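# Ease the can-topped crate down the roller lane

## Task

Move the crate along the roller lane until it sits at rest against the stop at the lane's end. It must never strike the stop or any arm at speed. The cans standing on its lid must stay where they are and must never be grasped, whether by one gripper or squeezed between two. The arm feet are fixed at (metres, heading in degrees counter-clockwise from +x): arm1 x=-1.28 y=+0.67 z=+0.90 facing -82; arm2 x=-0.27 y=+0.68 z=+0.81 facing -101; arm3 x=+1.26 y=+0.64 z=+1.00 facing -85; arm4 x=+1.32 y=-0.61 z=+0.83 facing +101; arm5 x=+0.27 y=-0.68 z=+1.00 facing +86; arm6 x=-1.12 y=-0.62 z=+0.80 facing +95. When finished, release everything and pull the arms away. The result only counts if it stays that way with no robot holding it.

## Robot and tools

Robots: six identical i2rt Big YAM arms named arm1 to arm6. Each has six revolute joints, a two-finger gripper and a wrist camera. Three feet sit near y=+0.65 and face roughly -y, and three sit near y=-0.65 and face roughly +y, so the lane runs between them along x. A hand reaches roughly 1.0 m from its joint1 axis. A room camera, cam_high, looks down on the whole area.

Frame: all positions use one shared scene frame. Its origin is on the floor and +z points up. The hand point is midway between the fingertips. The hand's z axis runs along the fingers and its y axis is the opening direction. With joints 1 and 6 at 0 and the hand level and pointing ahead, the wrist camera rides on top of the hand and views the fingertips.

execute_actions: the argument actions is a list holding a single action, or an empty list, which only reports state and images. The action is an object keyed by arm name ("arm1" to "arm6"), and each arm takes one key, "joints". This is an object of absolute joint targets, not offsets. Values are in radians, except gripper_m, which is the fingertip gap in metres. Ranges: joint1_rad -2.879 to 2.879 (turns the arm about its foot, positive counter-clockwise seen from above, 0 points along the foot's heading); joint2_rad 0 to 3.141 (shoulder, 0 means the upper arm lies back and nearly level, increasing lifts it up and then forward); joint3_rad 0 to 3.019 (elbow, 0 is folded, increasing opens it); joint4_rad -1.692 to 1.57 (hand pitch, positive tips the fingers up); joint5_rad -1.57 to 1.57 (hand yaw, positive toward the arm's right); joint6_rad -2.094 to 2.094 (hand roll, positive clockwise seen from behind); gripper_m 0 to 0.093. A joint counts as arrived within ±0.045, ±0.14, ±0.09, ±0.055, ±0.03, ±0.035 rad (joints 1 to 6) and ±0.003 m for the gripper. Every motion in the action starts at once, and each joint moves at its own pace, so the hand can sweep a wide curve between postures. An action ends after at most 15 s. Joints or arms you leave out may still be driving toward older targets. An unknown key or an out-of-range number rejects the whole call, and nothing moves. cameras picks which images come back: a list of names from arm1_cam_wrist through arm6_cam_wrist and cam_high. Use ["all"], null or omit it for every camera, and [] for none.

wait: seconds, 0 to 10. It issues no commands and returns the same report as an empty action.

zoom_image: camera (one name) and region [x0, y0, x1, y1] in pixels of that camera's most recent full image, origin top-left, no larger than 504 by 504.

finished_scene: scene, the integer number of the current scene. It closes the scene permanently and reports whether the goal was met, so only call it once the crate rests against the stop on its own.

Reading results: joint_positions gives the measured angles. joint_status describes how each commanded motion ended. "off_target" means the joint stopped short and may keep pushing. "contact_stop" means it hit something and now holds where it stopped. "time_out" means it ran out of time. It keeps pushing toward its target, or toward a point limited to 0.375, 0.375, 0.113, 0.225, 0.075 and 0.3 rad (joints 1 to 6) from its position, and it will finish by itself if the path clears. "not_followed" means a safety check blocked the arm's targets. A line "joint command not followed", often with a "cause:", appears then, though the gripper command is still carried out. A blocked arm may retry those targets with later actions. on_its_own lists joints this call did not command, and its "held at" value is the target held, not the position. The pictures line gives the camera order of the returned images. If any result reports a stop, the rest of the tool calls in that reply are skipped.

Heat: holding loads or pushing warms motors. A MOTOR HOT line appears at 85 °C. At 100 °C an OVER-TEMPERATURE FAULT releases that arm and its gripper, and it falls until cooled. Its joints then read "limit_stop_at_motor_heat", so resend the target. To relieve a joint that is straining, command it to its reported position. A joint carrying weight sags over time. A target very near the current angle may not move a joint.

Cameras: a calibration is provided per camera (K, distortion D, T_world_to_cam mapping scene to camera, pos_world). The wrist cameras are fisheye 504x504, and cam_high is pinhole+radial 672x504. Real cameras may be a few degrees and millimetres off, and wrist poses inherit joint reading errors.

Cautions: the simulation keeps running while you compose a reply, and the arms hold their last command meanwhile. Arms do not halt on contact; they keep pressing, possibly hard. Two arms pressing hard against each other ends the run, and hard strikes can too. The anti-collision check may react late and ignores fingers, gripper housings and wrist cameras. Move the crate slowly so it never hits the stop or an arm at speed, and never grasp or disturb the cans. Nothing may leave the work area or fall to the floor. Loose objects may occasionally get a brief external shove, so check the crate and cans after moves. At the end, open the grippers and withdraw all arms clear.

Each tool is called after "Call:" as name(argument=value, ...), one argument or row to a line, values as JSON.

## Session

Call:
execute_actions(
  actions=[],
)

Scene clock: 0.00 s.
arm1.joint_positions: joint1_rad=+0.650 joint2_rad=+0.471 joint3_rad=+1.447 joint4_rad=-1.329 joint5_rad=+0.199 joint6_rad=-0.338 gripper_m=+0.095
arm1.joint_status: not commanded
arm1.hand: x=-1.1897 y=+0.5282 z=+1.4915 quat_wxyz=(-0.435, -0.235, -0.787, +0.369) (m; scene frame)
arm2.joint_positions: joint1_rad=+0.704 joint2_rad=+0.608 joint3_rad=+1.308 joint4_rad=-1.177 joint5_rad=-0.076 joint6_rad=-0.482 gripper_m=+0.094
arm2.joint_status: not commanded
arm2.hand: x=-0.1307 y=+0.4578 z=+1.3488 quat_wxyz=(-0.396, -0.227, -0.822, +0.341) (m; scene frame)
arm3.joint_positions: joint1_rad=-0.380 joint2_rad=+0.473 joint3_rad=+1.347 joint4_rad=-1.519 joint5_rad=-0.237 joint6_rad=+0.277 gripper_m=+0.095
arm3.joint_status: not commanded
arm3.hand: x=+1.2472 y=+0.4835 z=+1.5092 quat_wxyz=(-0.388, -0.758, -0.467, +0.236) (m; scene frame)
arm4.joint_positions: joint1_rad=+0.398 joint2_rad=+0.517 joint3_rad=+1.350 joint4_rad=-1.305 joint5_rad=+0.113 joint6_rad=+0.468 gripper_m=+0.095
arm4.joint_status: not commanded
arm4.hand: x=+1.2270 y=-0.4320 z=+1.3792 quat_wxyz=(-0.179, +0.618, -0.587, -0.492) (m; scene frame)
arm5.joint_positions: joint1_rad=+0.232 joint2_rad=+0.512 joint3_rad=+1.426 joint4_rad=-1.166 joint5_rad=-0.251 joint6_rad=-0.377 gripper_m=+0.094
arm5.joint_status: not commanded
arm5.hand: x=+0.1946 y=-0.5022 z=+1.6176 quat_wxyz=(-0.417, +0.719, -0.318, -0.456) (m; scene frame)
arm6.joint_positions: joint1_rad=+0.584 joint2_rad=+0.526 joint3_rad=+1.324 joint4_rad=-1.504 joint5_rad=+0.269 joint6_rad=+0.006 gripper_m=+0.094
arm6.joint_status: not commanded
arm6.hand: x=-1.1959 y=-0.4488 z=+1.2930 quat_wxyz=(-0.290, +0.784, -0.444, -0.323) (m; scene frame)
pictures: arm1_cam_wrist, arm2_cam_wrist, arm3_cam_wrist, arm4_cam_wrist, arm5_cam_wrist, arm6_cam_wrist, cam_high
camera_calibration (this result's frames):
arm1_cam_wrist: T_world_to_cam=[[-0.677937, -0.624752, 0.38741, -1.05426], [-0.726358, 0.488165, -0.483837, -0.394728], [0.113158, -0.609409, -0.784739, 1.75127], [0, 0, 0, 1]] pos_world=[-1.19961, 0.601282, 1.59174]
arm2_cam_wrist: T_world_to_cam=[[-0.64566, -0.657261, 0.388757, -0.310654], [-0.762088, 0.52232, -0.382628, 0.183073], [0.0484314, -0.543315, -0.838131, 1.50775], [0, 0, 0, 1]] pos_world=[-0.134082, 0.51938, 1.45451]
arm3_cam_wrist: T_world_to_cam=[[-0.892659, 0.268764, -0.361837, 1.5238], [0.366304, 0.900353, -0.234917, -0.532265], [0.262644, -0.342243, -0.902157, 1.32217], [0, 0, 0, 1]] pos_world=[1.20794, 0.522189, 1.61913]
arm4_cam_wrist: T_world_to_cam=[[0.90133, 0.239251, -0.361058, -0.502646], [0.078489, -0.910016, -0.407075, 0.0775571], [-0.425962, 0.33857, -0.839004, 1.9462], [0, 0, 0, 1]] pos_world=[1.27597, -0.468087, 1.48295]
arm5_cam_wrist: T_world_to_cam=[[0.837649, 0.444389, 0.317588, -0.457677], [0.539969, -0.586082, -0.604104, 0.586292], [-0.0823249, 0.677514, -0.730888, 1.66203], [0, 0, 0, 1]] pos_world=[0.20362, -0.57905, 1.71429]
arm6_cam_wrist: T_world_to_cam=[[0.883642, 0.432396, 0.17947, 1.01658], [0.466085, -0.848587, -0.250329, 0.497231], [0.044055, 0.304849, -0.951381, 1.53743], [0, 0, 0, 1]] pos_world=[-1.19778, -0.486305, 1.4047]
Images, in order (width x height): arm1_cam_wrist 504x504, arm2_cam_wrist 504x504, arm3_cam_wrist 504x504, arm4_cam_wrist 504x504, arm5_cam_wrist 504x504, arm6_cam_wrist 504x504, cam_high 672x504.

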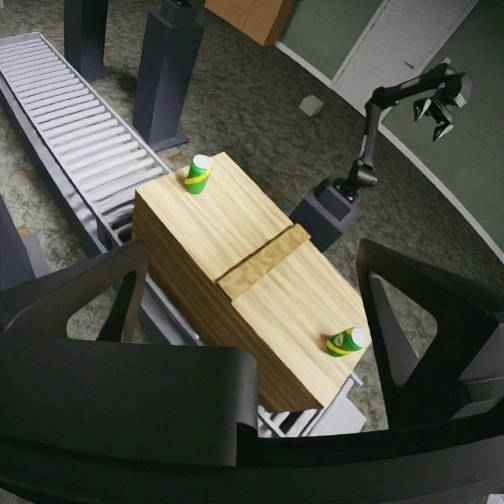

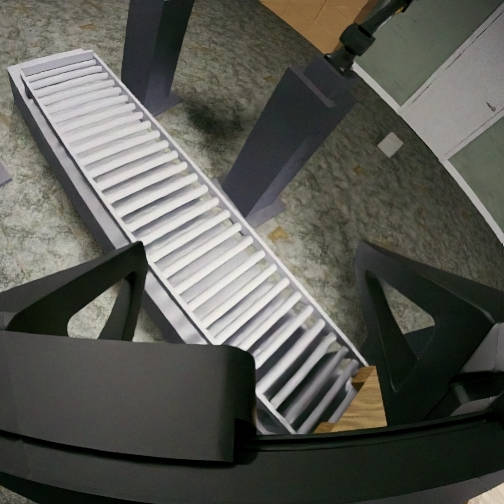

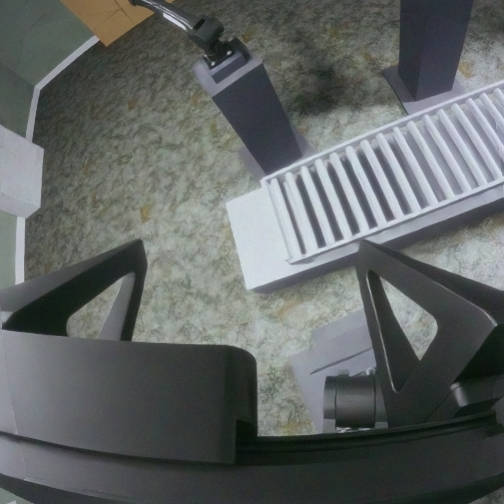

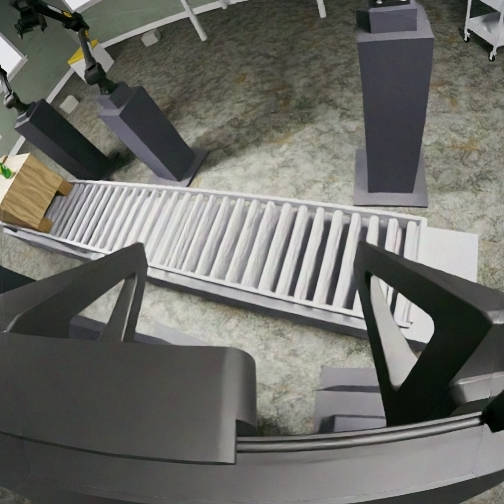

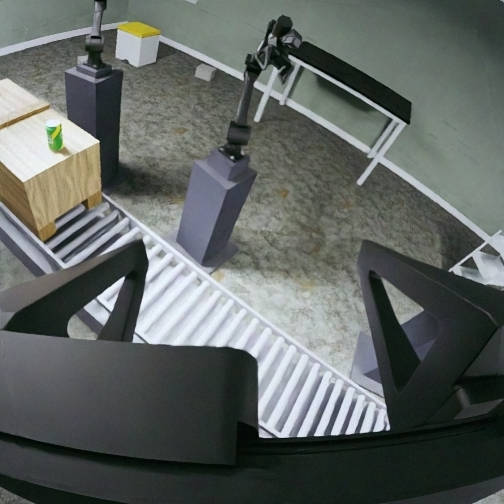

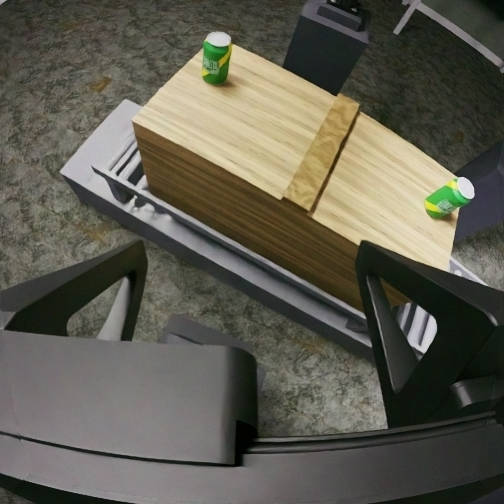

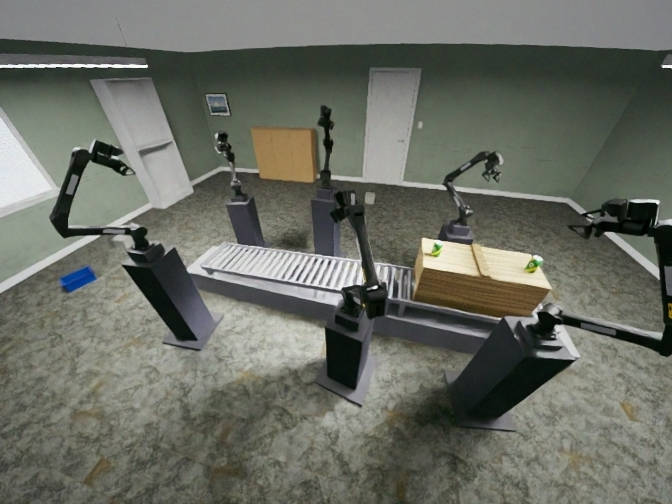

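Call:
execute_actions(
  actions=[
    {"arm1":{"joints":{"joint1_rad":-0.83,"joint2_rad":1.7,"joint3_rad":1.74,"joint4_rad":-0.62,"joint5_rad":0,"joint6_rad":0,"gripper_m":0}},"arm2":{"joints":{"joint1_rad":-0.2,"joint2_rad":2.35,"joint3_rad":1.66,"joint4_rad":-0.72,"joint5_rad":0,"joint6_rad":0,"gripper_m":0}},"arm5":{"joints":{"joint1_rad":0.3,"joint2_rad":2.67,"joint3_rad":1.42,"joint4_rad":-0.15,"joint5_rad":0,"joint6_rad":0,"gripper_m":0}},"arm3":{"joints":{"joint1_rad":-0.93,"joint2_rad":2.3,"joint3_rad":2.37,"joint4_rad":-0.25,"joint5_rad":0,"joint6_rad":0,"gripper_m":0}},"arm4":{"joints":{"joint1_rad":-0.3}}},
  ],
  cameras=[],
)

Call:
execute_actions(
  actions=[
    {"arm1":{"joints":{"joint2_rad":2.46}},"arm2":{"joints":{"joint1_rad":-0.33}},"arm3":{"joints":{"joint2_rad":3.08}}},
  ],
  cameras=["cam_high","arm2_cam_wrist","arm1_cam_wrist"],
)

Scene clock: 3.33 s.
arm1.joint_positions: joint1_rad=-0.836 joint2_rad=+1.686 joint3_rad=+1.715 joint4_rad=-0.639 joint5_rad=+0.000 joint6_rad=-0.012 gripper_m=+0.001
arm1.joint_status: all done
arm1.hand: x=-1.7378 y=+0.1155 z=+1.2659 quat_wxyz=(-0.189, -0.800, -0.383, +0.421) (m; scene frame)
arm2.joint_positions: joint1_rad=-0.212 joint2_rad=+2.339 joint3_rad=+1.640 joint4_rad=-0.717 joint5_rad=-0.002 joint6_rad=-0.008 gripper_m=+0.000
arm2.joint_status: all done
arm2.hand: x=-0.5314 y=+0.0694 z=+0.6794 quat_wxyz=(-0.045, -0.832, -0.549, +0.064) (m; scene frame)
arm3.joint_positions: joint1_rad=-0.925 joint2_rad=+2.305 joint3_rad=+2.329 joint4_rad=-0.265 joint5_rad=-0.002 joint6_rad=+0.011 gripper_m=+0.001
arm3.joint_status: all done
arm3.hand: x=+0.5492 y=+0.0145 z=+1.3023 quat_wxyz=(-0.224, -0.742, -0.275, +0.569) (m; scene frame)
arm4.joint_positions: joint1_rad=-0.292 joint2_rad=+0.517 joint3_rad=+1.350 joint4_rad=-1.305 joint5_rad=+0.113 joint6_rad=+0.468 gripper_m=+0.095
arm4.joint_status: all done
arm4.hand: x=+1.3624 y=-0.4122 z=+1.3792 quat_wxyz=(-0.335, +0.383, -0.761, -0.402) (m; scene frame)
arm5.joint_positions: joint1_rad=+0.295 joint2_rad=+2.673 joint3_rad=+1.411 joint4_rad=-0.158 joint5_rad=-0.003 joint6_rad=-0.010 gripper_m=+0.000
arm5.joint_status: all done
arm5.hand: x=+0.1555 y=-0.1458 z=+0.6362 quat_wxyz=(-0.052, +0.782, -0.619, -0.059) (m; scene frame)
arm6.joint_positions: joint1_rad=+0.584 joint2_rad=+0.526 joint3_rad=+1.324 joint4_rad=-1.504 joint5_rad=+0.269 joint6_rad=+0.006 gripper_m=+0.094
arm6.joint_status: not commanded
arm6.hand: x=-1.1959 y=-0.4488 z=+1.2930 quat_wxyz=(-0.290, +0.784, -0.444, -0.323) (m; scene frame)
pictures: none
No camera images: the call's "cameras" was empty. Leave "cameras" out to get every camera's image.

Scene clock: 5.10 s.
arm1.joint_positions: joint1_rad=-0.836 joint2_rad=+2.450 joint3_rad=+1.721 joint4_rad=-0.627 joint5_rad=+0.000 joint6_rad=-0.012 gripper_m=+0.001
arm1.joint_status: all done
arm1.hand: x=-1.7269 y=+0.1365 z=+0.7216 quat_wxyz=(-0.040, -0.898, -0.427, +0.099) (m; scene frame)
arm2.joint_positions: joint1_rad=-0.341 joint2_rad=+2.339 joint3_rad=+1.640 joint4_rad=-0.717 joint5_rad=-0.002 joint6_rad=-0.007 gripper_m=+0.000
arm2.joint_status: all done
arm2.hand: x=-0.6076 y=+0.1087 z=+0.6791 quat_wxyz=(-0.040, -0.866, -0.494, +0.066) (m; scene frame)
arm3.joint_positions: joint1_rad=-0.925 joint2_rad=+3.096 joint3_rad=+2.325 joint4_rad=-0.263 joint5_rad=-0.002 joint6_rad=+0.011 gripper_m=+0.001
arm3.joint_status: all done
arm3.hand: x=+0.6678 y=+0.1121 z=+0.5899 quat_wxyz=(-0.097, -0.905, -0.337, +0.240) (m; scene frame)
arm4.joint_positions: joint1_rad=-0.292 joint2_rad=+0.517 joint3_rad=+1.350 joint4_rad=-1.305 joint5_rad=+0.113 joint6_rad=+0.468 gripper_m=+0.095
arm4.joint_status: not commanded
arm4.hand: x=+1.3624 y=-0.4122 z=+1.3792 quat_wxyz=(-0.335, +0.383, -0.761, -0.402) (m; scene frame)
arm5.joint_positions: joint1_rad=+0.295 joint2_rad=+2.673 joint3_rad=+1.411 joint4_rad=-0.158 joint5_rad=-0.003 joint6_rad=-0.010 gripper_m=+0.000
arm5.joint_status: not commanded
arm5.hand: x=+0.1555 y=-0.1458 z=+0.6362 quat_wxyz=(-0.052, +0.782, -0.619, -0.059) (m; scene frame)
arm6.joint_positions: joint1_rad=+0.584 joint2_rad=+0.526 joint3_rad=+1.324 joint4_rad=-1.504 joint5_rad=+0.269 joint6_rad=+0.006 gripper_m=+0.094
arm6.joint_status: not commanded
arm6.hand: x=-1.1959 y=-0.4488 z=+1.2930 quat_wxyz=(-0.290, +0.784, -0.444, -0.323) (m; scene frame)
pictures: arm1_cam_wrist, arm2_cam_wrist, cam_high
camera_calibration (this result's frames):
arm1_cam_wrist: T_world_to_cam=[[-0.786922, 0.617007, 0.00750255, -1.44845], [0.567347, 0.718698, 0.401984, 0.59711], [0.242635, 0.320587, -0.915616, 1.16029], [0, 0, 0, 1]] pos_world=[-1.76011, 0.0925876, 0.833216]
arm2_cam_wrist: T_world_to_cam=[[-0.861803, 0.507201, 0.00657636, -0.586057], [0.453271, 0.764219, 0.458818, -0.113512], [0.227687, 0.398391, -0.888506, 0.82061], [0, 0, 0, 1]] pos_world=[-0.640456, 0.0570732, 0.785052]
Images, in order (width x height): arm1_cam_wrist 504x504, arm2_cam_wrist 504x504, cam_high 672x504.

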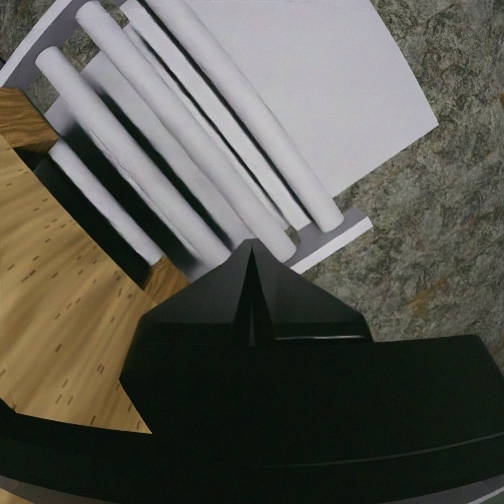

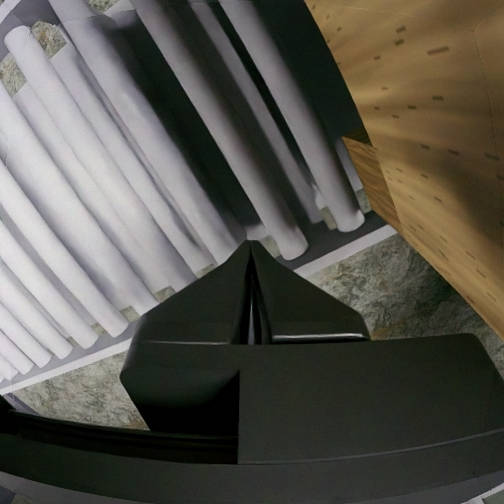

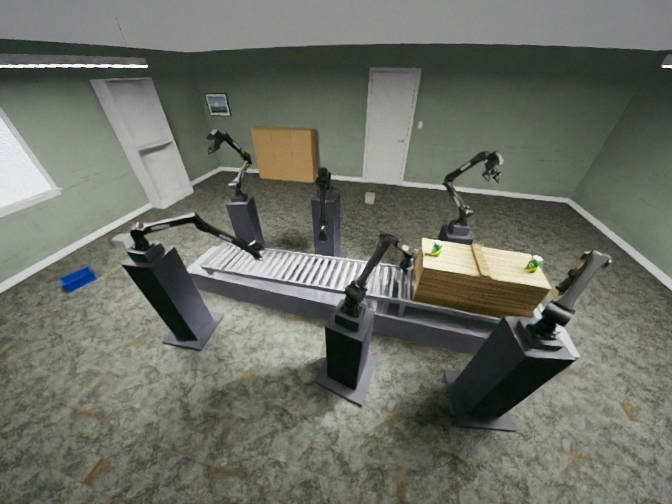

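Call:
execute_actions(
  actions=[
    {"arm1":{"joints":{"joint1_rad":-0.71}},"arm2":{"joints":{"joint1_rad":-0.40}}},
  ],
  cameras=[],
)

Call:
execute_actions(
  actions=[
    {"arm1":{"joints":{"joint1_rad":-0.54}}},
  ],
  cameras=["cam_high"],
)

Scene clock: 6.67 s.
arm1.joint_positions: joint1_rad=-0.700 joint2_rad=+2.450 joint3_rad=+1.721 joint4_rad=-0.627 joint5_rad=+0.000 joint6_rad=-0.012 gripper_m=+0.001
arm1.joint_status: all done
arm1.hand: x=-1.6505 y=+0.0810 z=+0.7208 quat_wxyz=(-0.047, -0.867, -0.487, +0.095) (m; scene frame)
arm2.joint_positions: joint1_rad=-0.400 joint2_rad=+2.339 joint3_rad=+1.640 joint4_rad=-0.717 joint5_rad=-0.002 joint6_rad=-0.009 gripper_m=+0.000
arm2.joint_status: all done
arm2.hand: x=-0.6405 y=+0.1298 z=+0.6789 quat_wxyz=(-0.038, -0.880, -0.469, +0.067) (m; scene frame)
arm3.joint_positions: joint1_rad=-0.925 joint2_rad=+3.096 joint3_rad=+2.325 joint4_rad=-0.263 joint5_rad=-0.002 joint6_rad=+0.011 gripper_m=+0.001
arm3.joint_status: not commanded
arm3.hand: x=+0.6678 y=+0.1121 z=+0.5899 quat_wxyz=(-0.097, -0.905, -0.337, +0.240) (m; scene frame)
arm4.joint_positions: joint1_rad=-0.292 joint2_rad=+0.517 joint3_rad=+1.350 joint4_rad=-1.305 joint5_rad=+0.113 joint6_rad=+0.468 gripper_m=+0.095
arm4.joint_status: not commanded
arm4.hand: x=+1.3624 y=-0.4122 z=+1.3792 quat_wxyz=(-0.335, +0.383, -0.761, -0.402) (m; scene frame)
arm5.joint_positions: joint1_rad=+0.295 joint2_rad=+2.673 joint3_rad=+1.411 joint4_rad=-0.158 joint5_rad=-0.003 joint6_rad=-0.010 gripper_m=+0.000
arm5.joint_status: not commanded
arm5.hand: x=+0.1555 y=-0.1458 z=+0.6362 quat_wxyz=(-0.052, +0.782, -0.619, -0.059) (m; scene frame)
arm6.joint_positions: joint1_rad=+0.584 joint2_rad=+0.526 joint3_rad=+1.324 joint4_rad=-1.504 joint5_rad=+0.269 joint6_rad=+0.006 gripper_m=+0.094
arm6.joint_status: not commanded
arm6.hand: x=-1.1959 y=-0.4488 z=+1.2930 quat_wxyz=(-0.290, +0.784, -0.444, -0.323) (m; scene frame)
pictures: none
No camera images: the call's "cameras" was empty. Leave "cameras" out to get every camera's image.

Scene clock: 8.67 s.
arm1.joint_positions: joint1_rad=-0.624 joint2_rad=+2.449 joint3_rad=+1.724 joint4_rad=-0.621 joint5_rad=+0.020 joint6_rad=-0.017 gripper_m=+0.001
arm1.joint_status: joint1_rad time_out (moved +0.076 of +0.160)
arm1.on_its_own: joint1_rad reads -0.624 and still pushes toward -0.540 since a time_out
arm1.hand: x=-1.6093 y=+0.0535 z=+0.7222 quat_wxyz=(-0.044, -0.847, -0.520, +0.102) (m; scene frame)
arm2.joint_positions: joint1_rad=-0.371 joint2_rad=+2.339 joint3_rad=+1.640 joint4_rad=-0.725 joint5_rad=-0.003 joint6_rad=-0.030 gripper_m=+0.000
arm2.joint_status: not commanded
arm2.hand: x=-0.6236 y=+0.1207 z=+0.6787 quat_wxyz=(-0.037, -0.868, -0.491, +0.064) (m; scene frame)
arm3.joint_positions: joint1_rad=-0.925 joint2_rad=+3.096 joint3_rad=+2.325 joint4_rad=-0.263 joint5_rad=-0.002 joint6_rad=+0.011 gripper_m=+0.001
arm3.joint_status: not commanded
arm3.hand: x=+0.6678 y=+0.1121 z=+0.5899 quat_wxyz=(-0.097, -0.905, -0.337, +0.240) (m; scene frame)
arm4.joint_positions: joint1_rad=-0.292 joint2_rad=+0.517 joint3_rad=+1.350 joint4_rad=-1.305 joint5_rad=+0.113 joint6_rad=+0.468 gripper_m=+0.095
arm4.joint_status: not commanded
arm4.hand: x=+1.3624 y=-0.4122 z=+1.3792 quat_wxyz=(-0.335, +0.383, -0.761, -0.402) (m; scene frame)
arm5.joint_positions: joint1_rad=+0.295 joint2_rad=+2.673 joint3_rad=+1.411 joint4_rad=-0.158 joint5_rad=-0.003 joint6_rad=-0.010 gripper_m=+0.000
arm5.joint_status: not commanded
arm5.hand: x=+0.1555 y=-0.1458 z=+0.6362 quat_wxyz=(-0.052, +0.782, -0.619, -0.059) (m; scene frame)
arm6.joint_positions: joint1_rad=+0.584 joint2_rad=+0.526 joint3_rad=+1.324 joint4_rad=-1.504 joint5_rad=+0.269 joint6_rad=+0.006 gripper_m=+0.094
arm6.joint_status: not commanded
arm6.hand: x=-1.1959 y=-0.4488 z=+1.2930 quat_wxyz=(-0.290, +0.784, -0.444, -0.323) (m; scene frame)
pictures: cam_high
Images, in order (width x height): cam_high 672x504.

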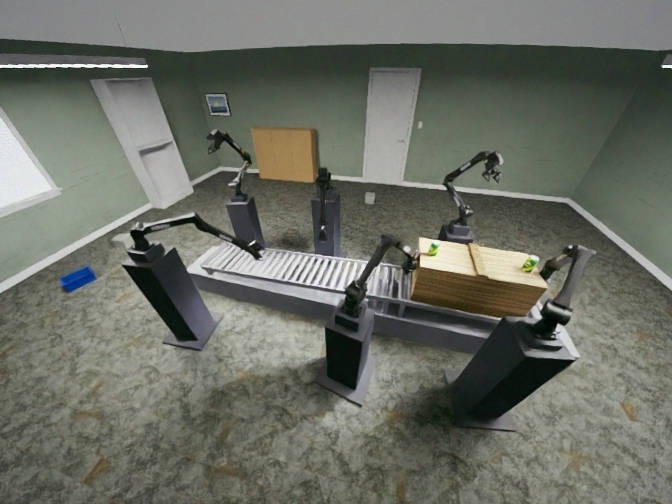

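Call:
execute_actions(
  actions=[
    {"arm1":{"joints":{"joint1_rad":-0.40}},"arm2":{"joints":{"joint1_rad":-0.24}}},
  ],
  cameras=[],
)

Call:
execute_actions(
  actions=[
    {"arm1":{"joints":{"joint1_rad":-0.25}},"arm2":{"joints":{"joint1_rad":-0.07}}},
  ],
  cameras=[],
)

Call:
execute_actions(
  actions=[
    {"arm1":{"joints":{"joint1_rad":-0.10}},"arm2":{"joints":{"joint1_rad":0.09}}},
  ],
  cameras=[],
)

Call:
execute_actions(
  actions=[
    {"arm1":{"joints":{"joint1_rad":0.05}},"arm2":{"joints":{"joint1_rad":0.25}}},
  ],
  cameras=["cam_high"],
)

Scene clock: 10.80 s.
arm1.joint_positions: joint1_rad=-0.419 joint2_rad=+2.449 joint3_rad=+1.724 joint4_rad=-0.621 joint5_rad=+0.006 joint6_rad=-0.015 gripper_m=+0.001
arm1.joint_status: all done
arm1.hand: x=-1.4752 y=-0.0009 z=+0.7210 quat_wxyz=(-0.059, -0.789, -0.604, +0.092) (m; scene frame)
arm2.joint_positions: joint1_rad=-0.171 joint2_rad=+2.336 joint3_rad=+1.636 joint4_rad=-0.733 joint5_rad=-0.019 joint6_rad=-0.006 gripper_m=+0.000
arm2.joint_status: joint1_rad off_target (ended at -0.172, target -0.240)
arm2.hand: x=-0.5019 y=+0.0627 z=+0.6795 quat_wxyz=(-0.049, -0.821, -0.566, +0.051) (m; scene frame)
arm3.joint_positions: joint1_rad=-0.925 joint2_rad=+3.096 joint3_rad=+2.325 joint4_rad=-0.263 joint5_rad=-0.002 joint6_rad=+0.011 gripper_m=+0.001
arm3.joint_status: not commanded
arm3.hand: x=+0.6678 y=+0.1121 z=+0.5899 quat_wxyz=(-0.097, -0.905, -0.337, +0.240) (m; scene frame)
arm4.joint_positions: joint1_rad=-0.292 joint2_rad=+0.517 joint3_rad=+1.350 joint4_rad=-1.305 joint5_rad=+0.113 joint6_rad=+0.468 gripper_m=+0.095
arm4.joint_status: not commanded
arm4.hand: x=+1.3624 y=-0.4122 z=+1.3792 quat_wxyz=(-0.335, +0.383, -0.761, -0.402) (m; scene frame)
arm5.joint_positions: joint1_rad=+0.295 joint2_rad=+2.673 joint3_rad=+1.411 joint4_rad=-0.158 joint5_rad=-0.003 joint6_rad=-0.010 gripper_m=+0.000
arm5.joint_status: not commanded
arm5.hand: x=+0.1555 y=-0.1458 z=+0.6362 quat_wxyz=(-0.052, +0.782, -0.619, -0.059) (m; scene frame)
arm6.joint_positions: joint1_rad=+0.584 joint2_rad=+0.526 joint3_rad=+1.324 joint4_rad=-1.504 joint5_rad=+0.269 joint6_rad=+0.006 gripper_m=+0.094
arm6.joint_status: not commanded
arm6.hand: x=-1.1959 y=-0.4488 z=+1.2930 quat_wxyz=(-0.290, +0.784, -0.444, -0.323) (m; scene frame)
pictures: none
No camera images: the call's "cameras" was empty. Leave "cameras" out to get every camera's image.

Scene clock: 12.37 s.
arm1.joint_positions: joint1_rad=-0.265 joint2_rad=+2.449 joint3_rad=+1.724 joint4_rad=-0.621 joint5_rad=+0.007 joint6_rad=-0.019 gripper_m=+0.001
arm1.joint_status: all done
arm1.hand: x=-1.3702 y=-0.0227 z=+0.7202 quat_wxyz=(-0.066, -0.739, -0.664, +0.087) (m; scene frame)
arm2.joint_positions: joint1_rad=-0.016 joint2_rad=+2.335 joint3_rad=+1.636 joint4_rad=-0.732 joint5_rad=-0.015 joint6_rad=-0.007 gripper_m=+0.000
arm2.joint_status: joint1_rad off_target (ended at -0.016, target -0.070)
arm2.hand: x=-0.4049 y=+0.0332 z=+0.6807 quat_wxyz=(-0.051, -0.775, -0.628, +0.050) (m; scene frame)
arm3.joint_positions: joint1_rad=-0.925 joint2_rad=+3.096 joint3_rad=+2.325 joint4_rad=-0.263 joint5_rad=-0.002 joint6_rad=+0.011 gripper_m=+0.001
arm3.joint_status: not commanded
arm3.hand: x=+0.6678 y=+0.1121 z=+0.5899 quat_wxyz=(-0.097, -0.905, -0.337, +0.240) (m; scene frame)
arm4.joint_positions: joint1_rad=-0.292 joint2_rad=+0.517 joint3_rad=+1.350 joint4_rad=-1.305 joint5_rad=+0.113 joint6_rad=+0.468 gripper_m=+0.095
arm4.joint_status: not commanded
arm4.hand: x=+1.3624 y=-0.4122 z=+1.3792 quat_wxyz=(-0.335, +0.383, -0.761, -0.402) (m; scene frame)
arm5.joint_positions: joint1_rad=+0.295 joint2_rad=+2.673 joint3_rad=+1.411 joint4_rad=-0.158 joint5_rad=-0.003 joint6_rad=-0.010 gripper_m=+0.000
arm5.joint_status: not commanded
arm5.hand: x=+0.1555 y=-0.1458 z=+0.6362 quat_wxyz=(-0.052, +0.782, -0.619, -0.059) (m; scene frame)
arm6.joint_positions: joint1_rad=+0.584 joint2_rad=+0.526 joint3_rad=+1.324 joint4_rad=-1.504 joint5_rad=+0.269 joint6_rad=+0.006 gripper_m=+0.094
arm6.joint_status: not commanded
arm6.hand: x=-1.1959 y=-0.4488 z=+1.2930 quat_wxyz=(-0.290, +0.784, -0.444, -0.323) (m; scene frame)
pictures: none
No camera images: the call's "cameras" was empty. Leave "cameras" out to get every camera's image.

Scene clock: 14.00 s.
arm1.joint_positions: joint1_rad=-0.110 joint2_rad=+2.449 joint3_rad=+1.724 joint4_rad=-0.621 joint5_rad=+0.004 joint6_rad=-0.005 gripper_m=+0.001
arm1.joint_status: all done
arm1.hand: x=-1.2615 y=-0.0280 z=+0.7195 quat_wxyz=(-0.074, -0.690, -0.715, +0.079) (m; scene frame)
arm2.joint_positions: joint1_rad=+0.140 joint2_rad=+2.335 joint3_rad=+1.636 joint4_rad=-0.730 joint5_rad=-0.013 joint6_rad=-0.010 gripper_m=+0.000
arm2.joint_status: joint1_rad off_target (ended at +0.140, target +0.090)
arm2.hand: x=-0.3029 y=+0.0190 z=+0.6810 quat_wxyz=(-0.055, -0.722, -0.688, +0.047) (m; scene frame)
arm3.joint_positions: joint1_rad=-0.925 joint2_rad=+3.096 joint3_rad=+2.325 joint4_rad=-0.263 joint5_rad=-0.002 joint6_rad=+0.011 gripper_m=+0.001
arm3.joint_status: not commanded
arm3.hand: x=+0.6678 y=+0.1121 z=+0.5899 quat_wxyz=(-0.097, -0.905, -0.337, +0.240) (m; scene frame)
arm4.joint_positions: joint1_rad=-0.292 joint2_rad=+0.517 joint3_rad=+1.350 joint4_rad=-1.305 joint5_rad=+0.113 joint6_rad=+0.468 gripper_m=+0.095
arm4.joint_status: not commanded
arm4.hand: x=+1.3624 y=-0.4122 z=+1.3792 quat_wxyz=(-0.335, +0.383, -0.761, -0.402) (m; scene frame)
arm5.joint_positions: joint1_rad=+0.295 joint2_rad=+2.673 joint3_rad=+1.411 joint4_rad=-0.158 joint5_rad=-0.003 joint6_rad=-0.010 gripper_m=+0.000
arm5.joint_status: not commanded
arm5.hand: x=+0.1555 y=-0.1458 z=+0.6362 quat_wxyz=(-0.052, +0.782, -0.619, -0.059) (m; scene frame)
arm6.joint_positions: joint1_rad=+0.584 joint2_rad=+0.526 joint3_rad=+1.324 joint4_rad=-1.504 joint5_rad=+0.269 joint6_rad=+0.006 gripper_m=+0.094
arm6.joint_status: not commanded
arm6.hand: x=-1.1959 y=-0.4488 z=+1.2930 quat_wxyz=(-0.290, +0.784, -0.444, -0.323) (m; scene frame)
pictures: none
No camera images: the call's "cameras" was empty. Leave "cameras" out to get every camera's image.

Scene clock: 15.67 s.
arm1.joint_positions: joint1_rad=+0.038 joint2_rad=+2.449 joint3_rad=+1.724 joint4_rad=-0.621 joint5_rad=+0.005 joint6_rad=+0.015 gripper_m=+0.001
arm1.joint_status: all done
arm1.hand: x=-1.1590 y=-0.0175 z=+0.7189 quat_wxyz=(-0.080, -0.643, -0.758, +0.072) (m; scene frame)
arm2.joint_positions: joint1_rad=+0.298 joint2_rad=+2.334 joint3_rad=+1.636 joint4_rad=-0.723 joint5_rad=-0.013 joint6_rad=+0.004 gripper_m=+0.000
arm2.joint_status: joint1_rad off_target (ended at +0.298, target +0.250)
arm2.hand: x=-0.1985 y=+0.0194 z=+0.6819 quat_wxyz=(-0.062, -0.671, -0.738, +0.045) (m; scene frame)
arm3.joint_positions: joint1_rad=-0.925 joint2_rad=+3.096 joint3_rad=+2.325 joint4_rad=-0.263 joint5_rad=-0.002 joint6_rad=+0.011 gripper_m=+0.001
arm3.joint_status: not commanded
arm3.hand: x=+0.6678 y=+0.1121 z=+0.5899 quat_wxyz=(-0.097, -0.905, -0.337, +0.240) (m; scene frame)
arm4.joint_positions: joint1_rad=-0.292 joint2_rad=+0.517 joint3_rad=+1.350 joint4_rad=-1.305 joint5_rad=+0.113 joint6_rad=+0.468 gripper_m=+0.095
arm4.joint_status: not commanded
arm4.hand: x=+1.3624 y=-0.4122 z=+1.3792 quat_wxyz=(-0.335, +0.383, -0.761, -0.402) (m; scene frame)
arm5.joint_positions: joint1_rad=+0.295 joint2_rad=+2.673 joint3_rad=+1.411 joint4_rad=-0.158 joint5_rad=-0.003 joint6_rad=-0.010 gripper_m=+0.000
arm5.joint_status: not commanded
arm5.hand: x=+0.1555 y=-0.1458 z=+0.6362 quat_wxyz=(-0.052, +0.782, -0.619, -0.059) (m; scene frame)
arm6.joint_positions: joint1_rad=+0.584 joint2_rad=+0.526 joint3_rad=+1.324 joint4_rad=-1.504 joint5_rad=+0.269 joint6_rad=+0.006 gripper_m=+0.094
arm6.joint_status: not commanded
arm6.hand: x=-1.1959 y=-0.4488 z=+1.2930 quat_wxyz=(-0.290, +0.784, -0.444, -0.323) (m; scene frame)
pictures: cam_high
Images, in order (width x height): cam_high 672x504.

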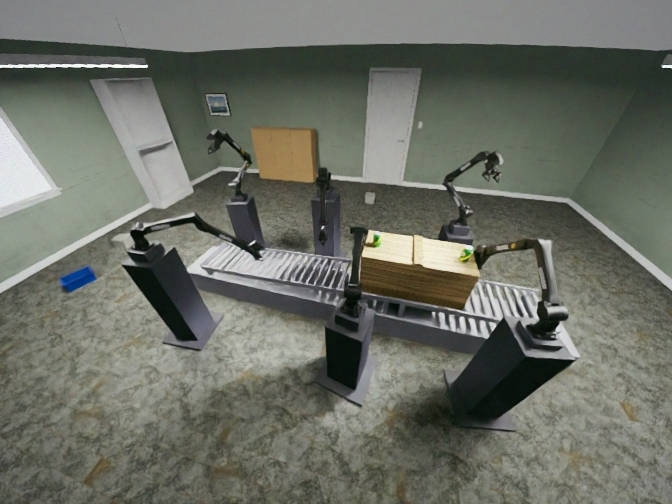

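Call:
execute_actions(
  actions=[
    {"arm1":{"joints":{"joint1_rad":0.19}},"arm2":{"joints":{"joint1_rad":0.38}}},
  ],
  cameras=[],
)

Call:
execute_actions(
  actions=[
    {"arm1":{"joints":{"joint1_rad":0.32}},"arm2":{"joints":{"joint1_rad":0.51}}},
  ],
  cameras=["cam_high"],
)

Scene clock: 17.60 s.
arm1.joint_positions: joint1_rad=+0.168 joint2_rad=+2.449 joint3_rad=+1.724 joint4_rad=-0.621 joint5_rad=+0.007 joint6_rad=+0.013 gripper_m=+0.001
arm1.joint_status: all done
arm1.hand: x=-1.0714 y=+0.0041 z=+0.7186 quat_wxyz=(-0.084, -0.592, -0.799, +0.067) (m; scene frame)
arm2.joint_positions: joint1_rad=+0.432 joint2_rad=+2.334 joint3_rad=+1.641 joint4_rad=-0.713 joint5_rad=-0.016 joint6_rad=+0.009 gripper_m=+0.000
arm2.joint_status: joint1_rad off_target (ended at +0.433, target +0.380)
arm2.hand: x=-0.1096 y=+0.0298 z=+0.6840 quat_wxyz=(-0.071, -0.621, -0.779, +0.044) (m; scene frame)
arm3.joint_positions: joint1_rad=-0.925 joint2_rad=+3.096 joint3_rad=+2.325 joint4_rad=-0.263 joint5_rad=-0.002 joint6_rad=+0.011 gripper_m=+0.001
arm3.joint_status: not commanded
arm3.hand: x=+0.6678 y=+0.1121 z=+0.5899 quat_wxyz=(-0.097, -0.905, -0.337, +0.240) (m; scene frame)
arm4.joint_positions: joint1_rad=-0.292 joint2_rad=+0.517 joint3_rad=+1.350 joint4_rad=-1.305 joint5_rad=+0.113 joint6_rad=+0.468 gripper_m=+0.095
arm4.joint_status: not commanded
arm4.hand: x=+1.3624 y=-0.4122 z=+1.3792 quat_wxyz=(-0.335, +0.383, -0.761, -0.402) (m; scene frame)
arm5.joint_positions: joint1_rad=+0.295 joint2_rad=+2.673 joint3_rad=+1.411 joint4_rad=-0.158 joint5_rad=-0.003 joint6_rad=-0.010 gripper_m=+0.000
arm5.joint_status: not commanded
arm5.hand: x=+0.1555 y=-0.1458 z=+0.6362 quat_wxyz=(-0.052, +0.782, -0.619, -0.059) (m; scene frame)
arm6.joint_positions: joint1_rad=+0.584 joint2_rad=+0.526 joint3_rad=+1.324 joint4_rad=-1.504 joint5_rad=+0.269 joint6_rad=+0.006 gripper_m=+0.094
arm6.joint_status: not commanded
arm6.hand: x=-1.1959 y=-0.4488 z=+1.2930 quat_wxyz=(-0.290, +0.784, -0.444, -0.323) (m; scene frame)
pictures: none
No camera images: the call's "cameras" was empty. Leave "cameras" out to get every camera's image.

Scene clock: 19.30 s.
arm1.joint_positions: joint1_rad=+0.325 joint2_rad=+2.450 joint3_rad=+1.724 joint4_rad=-0.621 joint5_rad=+0.003 joint6_rad=+0.013 gripper_m=+0.001
arm1.joint_status: all done
arm1.hand: x=-0.9697 y=+0.0456 z=+0.7177 quat_wxyz=(-0.090, -0.528, -0.843, +0.058) (m; scene frame)
arm2.joint_positions: joint1_rad=+0.596 joint2_rad=+2.337 joint3_rad=+1.657 joint4_rad=-0.703 joint5_rad=-0.024 joint6_rad=+0.005 gripper_m=+0.000
arm2.joint_status: joint1_rad off_target (ended at +0.596, target +0.510)
arm2.hand: x=-0.0009 y=+0.0558 z=+0.6882 quat_wxyz=(-0.086, -0.553, -0.828, +0.042) (m; scene frame)
arm3.joint_positions: joint1_rad=-0.925 joint2_rad=+3.096 joint3_rad=+2.325 joint4_rad=-0.263 joint5_rad=-0.002 joint6_rad=+0.011 gripper_m=+0.001
arm3.joint_status: not commanded
arm3.hand: x=+0.6678 y=+0.1121 z=+0.5899 quat_wxyz=(-0.097, -0.905, -0.337, +0.240) (m; scene frame)
arm4.joint_positions: joint1_rad=-0.292 joint2_rad=+0.517 joint3_rad=+1.350 joint4_rad=-1.305 joint5_rad=+0.113 joint6_rad=+0.468 gripper_m=+0.095
arm4.joint_status: not commanded
arm4.hand: x=+1.3624 y=-0.4122 z=+1.3792 quat_wxyz=(-0.335, +0.383, -0.761, -0.402) (m; scene frame)
arm5.joint_positions: joint1_rad=+0.295 joint2_rad=+2.673 joint3_rad=+1.411 joint4_rad=-0.158 joint5_rad=-0.003 joint6_rad=-0.010 gripper_m=+0.000
arm5.joint_status: not commanded
arm5.hand: x=+0.1555 y=-0.1458 z=+0.6362 quat_wxyz=(-0.052, +0.782, -0.619, -0.059) (m; scene frame)
arm6.joint_positions: joint1_rad=+0.584 joint2_rad=+0.526 joint3_rad=+1.324 joint4_rad=-1.504 joint5_rad=+0.269 joint6_rad=+0.006 gripper_m=+0.094
arm6.joint_status: not commanded
arm6.hand: x=-1.1959 y=-0.4488 z=+1.2930 quat_wxyz=(-0.290, +0.784, -0.444, -0.323) (m; scene frame)
pictures: cam_high
Images, in order (width x height): cam_high 672x504.

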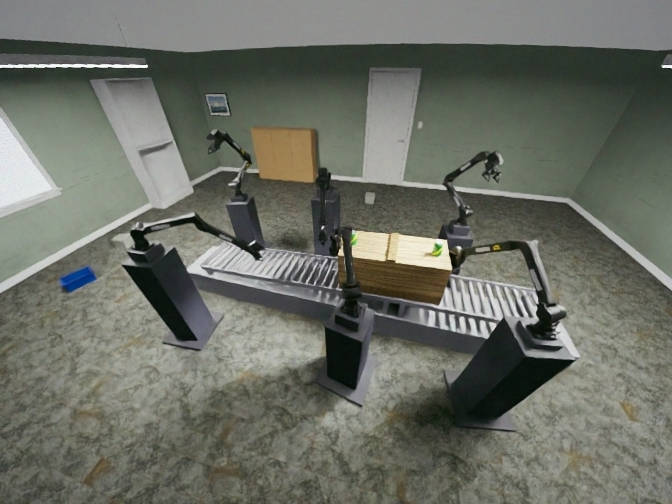

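Call:
execute_actions(
  actions=[
    {"arm2":{"joints":{"joint1_rad":0.64}},"arm5":{"joints":{"joint1_rad":0.37,"joint3_rad":1.46}}},
  ],
  cameras=[],
)

Call:
execute_actions(
  actions=[
    {"arm2":{"joints":{"joint1_rad":0.77}}},
  ],
  cameras=["cam_high"],
)

Scene clock: 20.97 s.
arm1.joint_positions: joint1_rad=+0.325 joint2_rad=+2.450 joint3_rad=+1.724 joint4_rad=-0.621 joint5_rad=+0.003 joint6_rad=+0.013 gripper_m=+0.001
arm1.joint_status: not commanded
arm1.hand: x=-0.9697 y=+0.0456 z=+0.7177 quat_wxyz=(-0.090, -0.528, -0.843, +0.058) (m; scene frame)
arm2.joint_positions: joint1_rad=+0.699 joint2_rad=+2.337 joint3_rad=+1.662 joint4_rad=-0.698 joint5_rad=-0.021 joint6_rad=-0.006 gripper_m=+0.000
arm2.joint_status: joint1_rad off_target (ended at +0.700, target +0.640)
arm2.hand: x=+0.0628 y=+0.0830 z=+0.6903 quat_wxyz=(-0.092, -0.504, -0.858, +0.042) (m; scene frame)
arm3.joint_positions: joint1_rad=-0.925 joint2_rad=+3.096 joint3_rad=+2.325 joint4_rad=-0.263 joint5_rad=-0.002 joint6_rad=+0.011 gripper_m=+0.001
arm3.joint_status: not commanded
arm3.hand: x=+0.6678 y=+0.1121 z=+0.5899 quat_wxyz=(-0.097, -0.905, -0.337, +0.240) (m; scene frame)
arm4.joint_positions: joint1_rad=-0.292 joint2_rad=+0.517 joint3_rad=+1.350 joint4_rad=-1.305 joint5_rad=+0.113 joint6_rad=+0.468 gripper_m=+0.095
arm4.joint_status: not commanded
arm4.hand: x=+1.3624 y=-0.4122 z=+1.3792 quat_wxyz=(-0.335, +0.383, -0.761, -0.402) (m; scene frame)
arm5.joint_positions: joint1_rad=+0.377 joint2_rad=+2.673 joint3_rad=+1.447 joint4_rad=-0.157 joint5_rad=-0.001 joint6_rad=-0.009 gripper_m=+0.000
arm5.joint_status: all done
arm5.hand: x=+0.1061 y=-0.1362 z=+0.6418 quat_wxyz=(-0.061, +0.805, -0.585, -0.075) (m; scene frame)
arm6.joint_positions: joint1_rad=+0.584 joint2_rad=+0.526 joint3_rad=+1.324 joint4_rad=-1.504 joint5_rad=+0.269 joint6_rad=+0.006 gripper_m=+0.094
arm6.joint_status: not commanded
arm6.hand: x=-1.1959 y=-0.4488 z=+1.2930 quat_wxyz=(-0.290, +0.784, -0.444, -0.323) (m; scene frame)
pictures: none
No camera images: the call's "cameras" was empty. Leave "cameras" out to get every camera's image.

Scene clock: 22.37 s.
arm1.joint_positions: joint1_rad=+0.325 joint2_rad=+2.450 joint3_rad=+1.724 joint4_rad=-0.621 joint5_rad=+0.003 joint6_rad=+0.013 gripper_m=+0.001
arm1.joint_status: not commanded
arm1.hand: x=-0.9697 y=+0.0456 z=+0.7177 quat_wxyz=(-0.090, -0.528, -0.843, +0.058) (m; scene frame)
arm2.joint_positions: joint1_rad=+0.829 joint2_rad=+2.336 joint3_rad=+1.671 joint4_rad=-0.692 joint5_rad=-0.020 joint6_rad=-0.014 gripper_m=+0.000
arm2.joint_status: joint1_rad off_target (ended at +0.829, target +0.770)
arm2.hand: x=+0.1403 y=+0.1254 z=+0.6946 quat_wxyz=(-0.101, -0.444, -0.890, +0.040) (m; scene frame)
arm3.joint_positions: joint1_rad=-0.925 joint2_rad=+3.096 joint3_rad=+2.325 joint4_rad=-0.263 joint5_rad=-0.002 joint6_rad=+0.011 gripper_m=+0.001
arm3.joint_status: not commanded
arm3.hand: x=+0.6678 y=+0.1121 z=+0.5899 quat_wxyz=(-0.097, -0.905, -0.337, +0.240) (m; scene frame)
arm4.joint_positions: joint1_rad=-0.292 joint2_rad=+0.517 joint3_rad=+1.350 joint4_rad=-1.305 joint5_rad=+0.113 joint6_rad=+0.468 gripper_m=+0.095
arm4.joint_status: not commanded
arm4.hand: x=+1.3624 y=-0.4122 z=+1.3792 quat_wxyz=(-0.335, +0.383, -0.761, -0.402) (m; scene frame)
arm5.joint_positions: joint1_rad=+0.373 joint2_rad=+2.673 joint3_rad=+1.447 joint4_rad=-0.157 joint5_rad=-0.001 joint6_rad=-0.009 gripper_m=+0.000
arm5.joint_status: not commanded
arm5.hand: x=+0.1084 y=-0.1355 z=+0.6419 quat_wxyz=(-0.061, +0.804, -0.587, -0.075) (m; scene frame)
arm6.joint_positions: joint1_rad=+0.584 joint2_rad=+0.526 joint3_rad=+1.324 joint4_rad=-1.504 joint5_rad=+0.269 joint6_rad=+0.006 gripper_m=+0.094
arm6.joint_status: not commanded
arm6.hand: x=-1.1959 y=-0.4488 z=+1.2930 quat_wxyz=(-0.290, +0.784, -0.444, -0.323) (m; scene frame)
pictures: cam_high
Images, in order (width x height): cam_high 672x504.

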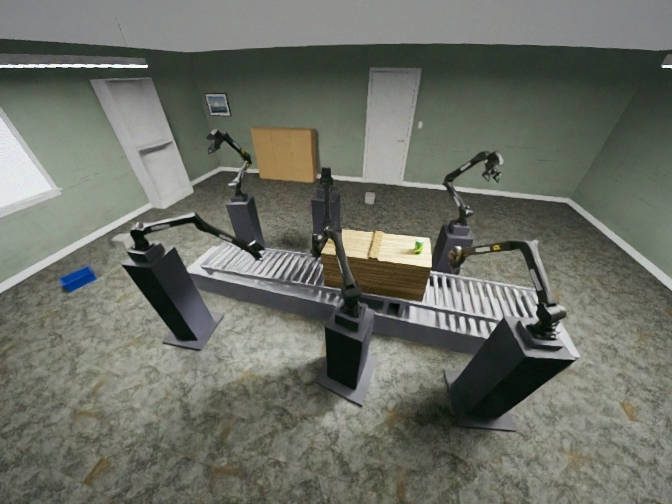

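Contact on arm5; lighter crate, so steps about 0.12.

Call:
execute_actions(
  actions=[
    {"arm2":{"joints":{"joint1_rad":1.6}},"arm5":{"joints":{"joint1_rad":0.31,"joint2_rad":2.73,"joint3_rad":1.63,"joint4_rad":-0.28}}},
  ],
  cameras=[],
)

Call:
execute_actions(
  actions=[
    {"arm5":{"joints":{"joint1_rad":0.18,"joint2_rad":2.81,"joint3_rad":1.8,"joint4_rad":-0.4}}},
  ],
  cameras=[],
)

Call:
execute_actions(
  actions=[
    {"arm5":{"joints":{"joint1_rad":0.06}}},
  ],
  cameras=[],
)

Call:
execute_actions(
  actions=[
    {"arm5":{"joints":{"joint1_rad":-0.06}}},
  ],
  cameras=["cam_high"],
)

Scene clock: 24.80 s.
arm1.joint_positions: joint1_rad=+0.325 joint2_rad=+2.450 joint3_rad=+1.724 joint4_rad=-0.621 joint5_rad=+0.003 joint6_rad=+0.013 gripper_m=+0.001
arm1.joint_status: not commanded
arm1.hand: x=-0.9697 y=+0.0456 z=+0.7177 quat_wxyz=(-0.090, -0.528, -0.843, +0.058) (m; scene frame)
arm2.joint_positions: joint1_rad=+1.596 joint2_rad=+2.336 joint3_rad=+1.665 joint4_rad=-0.711 joint5_rad=-0.003 joint6_rad=-0.006 gripper_m=+0.000
arm2.joint_status: all done
arm2.hand: x=+0.4027 y=+0.5598 z=+0.6916 quat_wxyz=(-0.096, -0.084, -0.992, +0.008) (m; scene frame)
arm3.joint_positions: joint1_rad=-0.925 joint2_rad=+3.096 joint3_rad=+2.325 joint4_rad=-0.263 joint5_rad=-0.002 joint6_rad=+0.011 gripper_m=+0.001
arm3.joint_status: not commanded
arm3.hand: x=+0.6678 y=+0.1121 z=+0.5899 quat_wxyz=(-0.097, -0.905, -0.337, +0.240) (m; scene frame)
arm4.joint_positions: joint1_rad=-0.292 joint2_rad=+0.517 joint3_rad=+1.350 joint4_rad=-1.305 joint5_rad=+0.113 joint6_rad=+0.468 gripper_m=+0.095
arm4.joint_status: not commanded
arm4.hand: x=+1.3624 y=-0.4122 z=+1.3792 quat_wxyz=(-0.335, +0.383, -0.761, -0.402) (m; scene frame)
arm5.joint_positions: joint1_rad=+0.236 joint2_rad=+2.714 joint3_rad=+1.616 joint4_rad=-0.290 joint5_rad=+0.019 joint6_rad=-0.006 gripper_m=+0.000
arm5.joint_status: joint1_rad off_target (ended at +0.236, target +0.310); the others done
arm5.hand: x=+0.1796 y=-0.0700 z=+0.6471 quat_wxyz=(-0.073, +0.760, -0.643, -0.063) (m; scene frame)
arm6.joint_positions: joint1_rad=+0.584 joint2_rad=+0.526 joint3_rad=+1.324 joint4_rad=-1.504 joint5_rad=+0.269 joint6_rad=+0.006 gripper_m=+0.094
arm6.joint_status: not commanded
arm6.hand: x=-1.1959 y=-0.4488 z=+1.2930 quat_wxyz=(-0.290, +0.784, -0.444, -0.323) (m; scene frame)
pictures: none
No camera images: the call's "cameras" was empty. Leave "cameras" out to get every camera's image.

Scene clock: 26.30 s.
arm1.joint_positions: joint1_rad=+0.325 joint2_rad=+2.450 joint3_rad=+1.724 joint4_rad=-0.621 joint5_rad=+0.003 joint6_rad=+0.013 gripper_m=+0.001
arm1.joint_status: not commanded
arm1.hand: x=-0.9697 y=+0.0456 z=+0.7177 quat_wxyz=(-0.090, -0.528, -0.843, +0.058) (m; scene frame)
arm2.joint_positions: joint1_rad=+1.596 joint2_rad=+2.336 joint3_rad=+1.665 joint4_rad=-0.711 joint5_rad=-0.003 joint6_rad=-0.006 gripper_m=+0.000
arm2.joint_status: not commanded
arm2.hand: x=+0.4027 y=+0.5598 z=+0.6916 quat_wxyz=(-0.096, -0.084, -0.992, +0.008) (m; scene frame)
arm3.joint_positions: joint1_rad=-0.925 joint2_rad=+3.096 joint3_rad=+2.325 joint4_rad=-0.263 joint5_rad=-0.002 joint6_rad=+0.011 gripper_m=+0.001
arm3.joint_status: not commanded
arm3.hand: x=+0.6678 y=+0.1121 z=+0.5899 quat_wxyz=(-0.097, -0.905, -0.337, +0.240) (m; scene frame)
arm4.joint_positions: joint1_rad=-0.292 joint2_rad=+0.517 joint3_rad=+1.350 joint4_rad=-1.305 joint5_rad=+0.113 joint6_rad=+0.468 gripper_m=+0.095
arm4.joint_status: not commanded
arm4.hand: x=+1.3624 y=-0.4122 z=+1.3792 quat_wxyz=(-0.335, +0.383, -0.761, -0.402) (m; scene frame)
arm5.joint_positions: joint1_rad=+0.099 joint2_rad=+2.794 joint3_rad=+1.776 joint4_rad=-0.406 joint5_rad=+0.021 joint6_rad=-0.001 gripper_m=+0.000
arm5.joint_status: joint1_rad off_target (ended at +0.099, target +0.180); the others done
arm5.hand: x=+0.2625 y=-0.0381 z=+0.6316 quat_wxyz=(-0.065, +0.714, -0.696, -0.045) (m; scene frame)
arm6.joint_positions: joint1_rad=+0.584 joint2_rad=+0.526 joint3_rad=+1.324 joint4_rad=-1.504 joint5_rad=+0.269 joint6_rad=+0.006 gripper_m=+0.094
arm6.joint_status: not commanded
arm6.hand: x=-1.1959 y=-0.4488 z=+1.2930 quat_wxyz=(-0.290, +0.784, -0.444, -0.323) (m; scene frame)
pictures: none
No camera images: the call's "cameras" was empty. Leave "cameras" out to get every camera's image.

Scene clock: 27.77 s.
arm1.joint_positions: joint1_rad=+0.325 joint2_rad=+2.450 joint3_rad=+1.724 joint4_rad=-0.621 joint5_rad=+0.003 joint6_rad=+0.013 gripper_m=+0.001
arm1.joint_status: not commanded
arm1.hand: x=-0.9697 y=+0.0456 z=+0.7177 quat_wxyz=(-0.090, -0.528, -0.843, +0.058) (m; scene frame)
arm2.joint_positions: joint1_rad=+1.596 joint2_rad=+2.336 joint3_rad=+1.665 joint4_rad=-0.711 joint5_rad=-0.003 joint6_rad=-0.006 gripper_m=+0.000
arm2.joint_status: not commanded
arm2.hand: x=+0.4027 y=+0.5598 z=+0.6916 quat_wxyz=(-0.096, -0.084, -0.992, +0.008) (m; scene frame)
arm3.joint_positions: joint1_rad=-0.925 joint2_rad=+3.096 joint3_rad=+2.325 joint4_rad=-0.263 joint5_rad=-0.002 joint6_rad=+0.011 gripper_m=+0.001
arm3.joint_status: not commanded
arm3.hand: x=+0.6678 y=+0.1121 z=+0.5899 quat_wxyz=(-0.097, -0.905, -0.337, +0.240) (m; scene frame)
arm4.joint_positions: joint1_rad=-0.292 joint2_rad=+0.517 joint3_rad=+1.350 joint4_rad=-1.305 joint5_rad=+0.113 joint6_rad=+0.468 gripper_m=+0.095
arm4.joint_status: not commanded
arm4.hand: x=+1.3624 y=-0.4122 z=+1.3792 quat_wxyz=(-0.335, +0.383, -0.761, -0.402) (m; scene frame)
arm5.joint_positions: joint1_rad=-0.014 joint2_rad=+2.796 joint3_rad=+1.776 joint4_rad=-0.405 joint5_rad=+0.026 joint6_rad=-0.014 gripper_m=+0.000
arm5.joint_status: joint1_rad off_target (ended at -0.014, target +0.060)
arm5.hand: x=+0.3354 y=-0.0417 z=+0.6310 quat_wxyz=(-0.069, +0.678, -0.731, -0.040) (m; scene frame)
arm6.joint_positions: joint1_rad=+0.584 joint2_rad=+0.526 joint3_rad=+1.324 joint4_rad=-1.504 joint5_rad=+0.269 joint6_rad=+0.006 gripper_m=+0.094
arm6.joint_status: not commanded
arm6.hand: x=-1.1959 y=-0.4488 z=+1.2930 quat_wxyz=(-0.290, +0.784, -0.444, -0.323) (m; scene frame)
pictures: none
No camera images: the call's "cameras" was empty. Leave "cameras" out to get every camera's image.

Scene clock: 29.20 s.
arm1.joint_positions: joint1_rad=+0.325 joint2_rad=+2.450 joint3_rad=+1.724 joint4_rad=-0.621 joint5_rad=+0.003 joint6_rad=+0.013 gripper_m=+0.001
arm1.joint_status: not commanded
arm1.hand: x=-0.9697 y=+0.0456 z=+0.7177 quat_wxyz=(-0.090, -0.528, -0.843, +0.058) (m; scene frame)
arm2.joint_positions: joint1_rad=+1.596 joint2_rad=+2.336 joint3_rad=+1.665 joint4_rad=-0.711 joint5_rad=-0.003 joint6_rad=-0.006 gripper_m=+0.000
arm2.joint_status: not commanded
arm2.hand: x=+0.4027 y=+0.5598 z=+0.6916 quat_wxyz=(-0.096, -0.084, -0.992, +0.008) (m; scene frame)
arm3.joint_positions: joint1_rad=-0.925 joint2_rad=+3.096 joint3_rad=+2.325 joint4_rad=-0.263 joint5_rad=-0.002 joint6_rad=+0.011 gripper_m=+0.001
arm3.joint_status: not commanded
arm3.hand: x=+0.6678 y=+0.1121 z=+0.5899 quat_wxyz=(-0.097, -0.905, -0.337, +0.240) (m; scene frame)
arm4.joint_positions: joint1_rad=-0.292 joint2_rad=+0.517 joint3_rad=+1.350 joint4_rad=-1.305 joint5_rad=+0.113 joint6_rad=+0.468 gripper_m=+0.095
arm4.joint_status: not commanded
arm4.hand: x=+1.3624 y=-0.4122 z=+1.3792 quat_wxyz=(-0.335, +0.383, -0.761, -0.402) (m; scene frame)
arm5.joint_positions: joint1_rad=-0.133 joint2_rad=+2.796 joint3_rad=+1.779 joint4_rad=-0.397 joint5_rad=+0.026 joint6_rad=-0.012 gripper_m=+0.000
arm5.joint_status: joint1_rad off_target (ended at -0.133, target -0.060)
arm5.hand: x=+0.4112 y=-0.0502 z=+0.6324 quat_wxyz=(-0.075, +0.632, -0.770, -0.040) (m; scene frame)
arm6.joint_positions: joint1_rad=+0.584 joint2_rad=+0.526 joint3_rad=+1.324 joint4_rad=-1.504 joint5_rad=+0.269 joint6_rad=+0.006 gripper_m=+0.094
arm6.joint_status: not commanded
arm6.hand: x=-1.1959 y=-0.4488 z=+1.2930 quat_wxyz=(-0.290, +0.784, -0.444, -0.323) (m; scene frame)
pictures: cam_high
Images, in order (width x height): cam_high 672x504.

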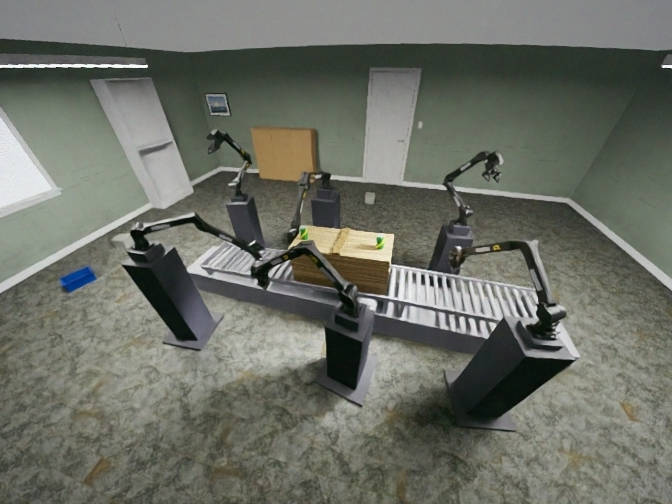

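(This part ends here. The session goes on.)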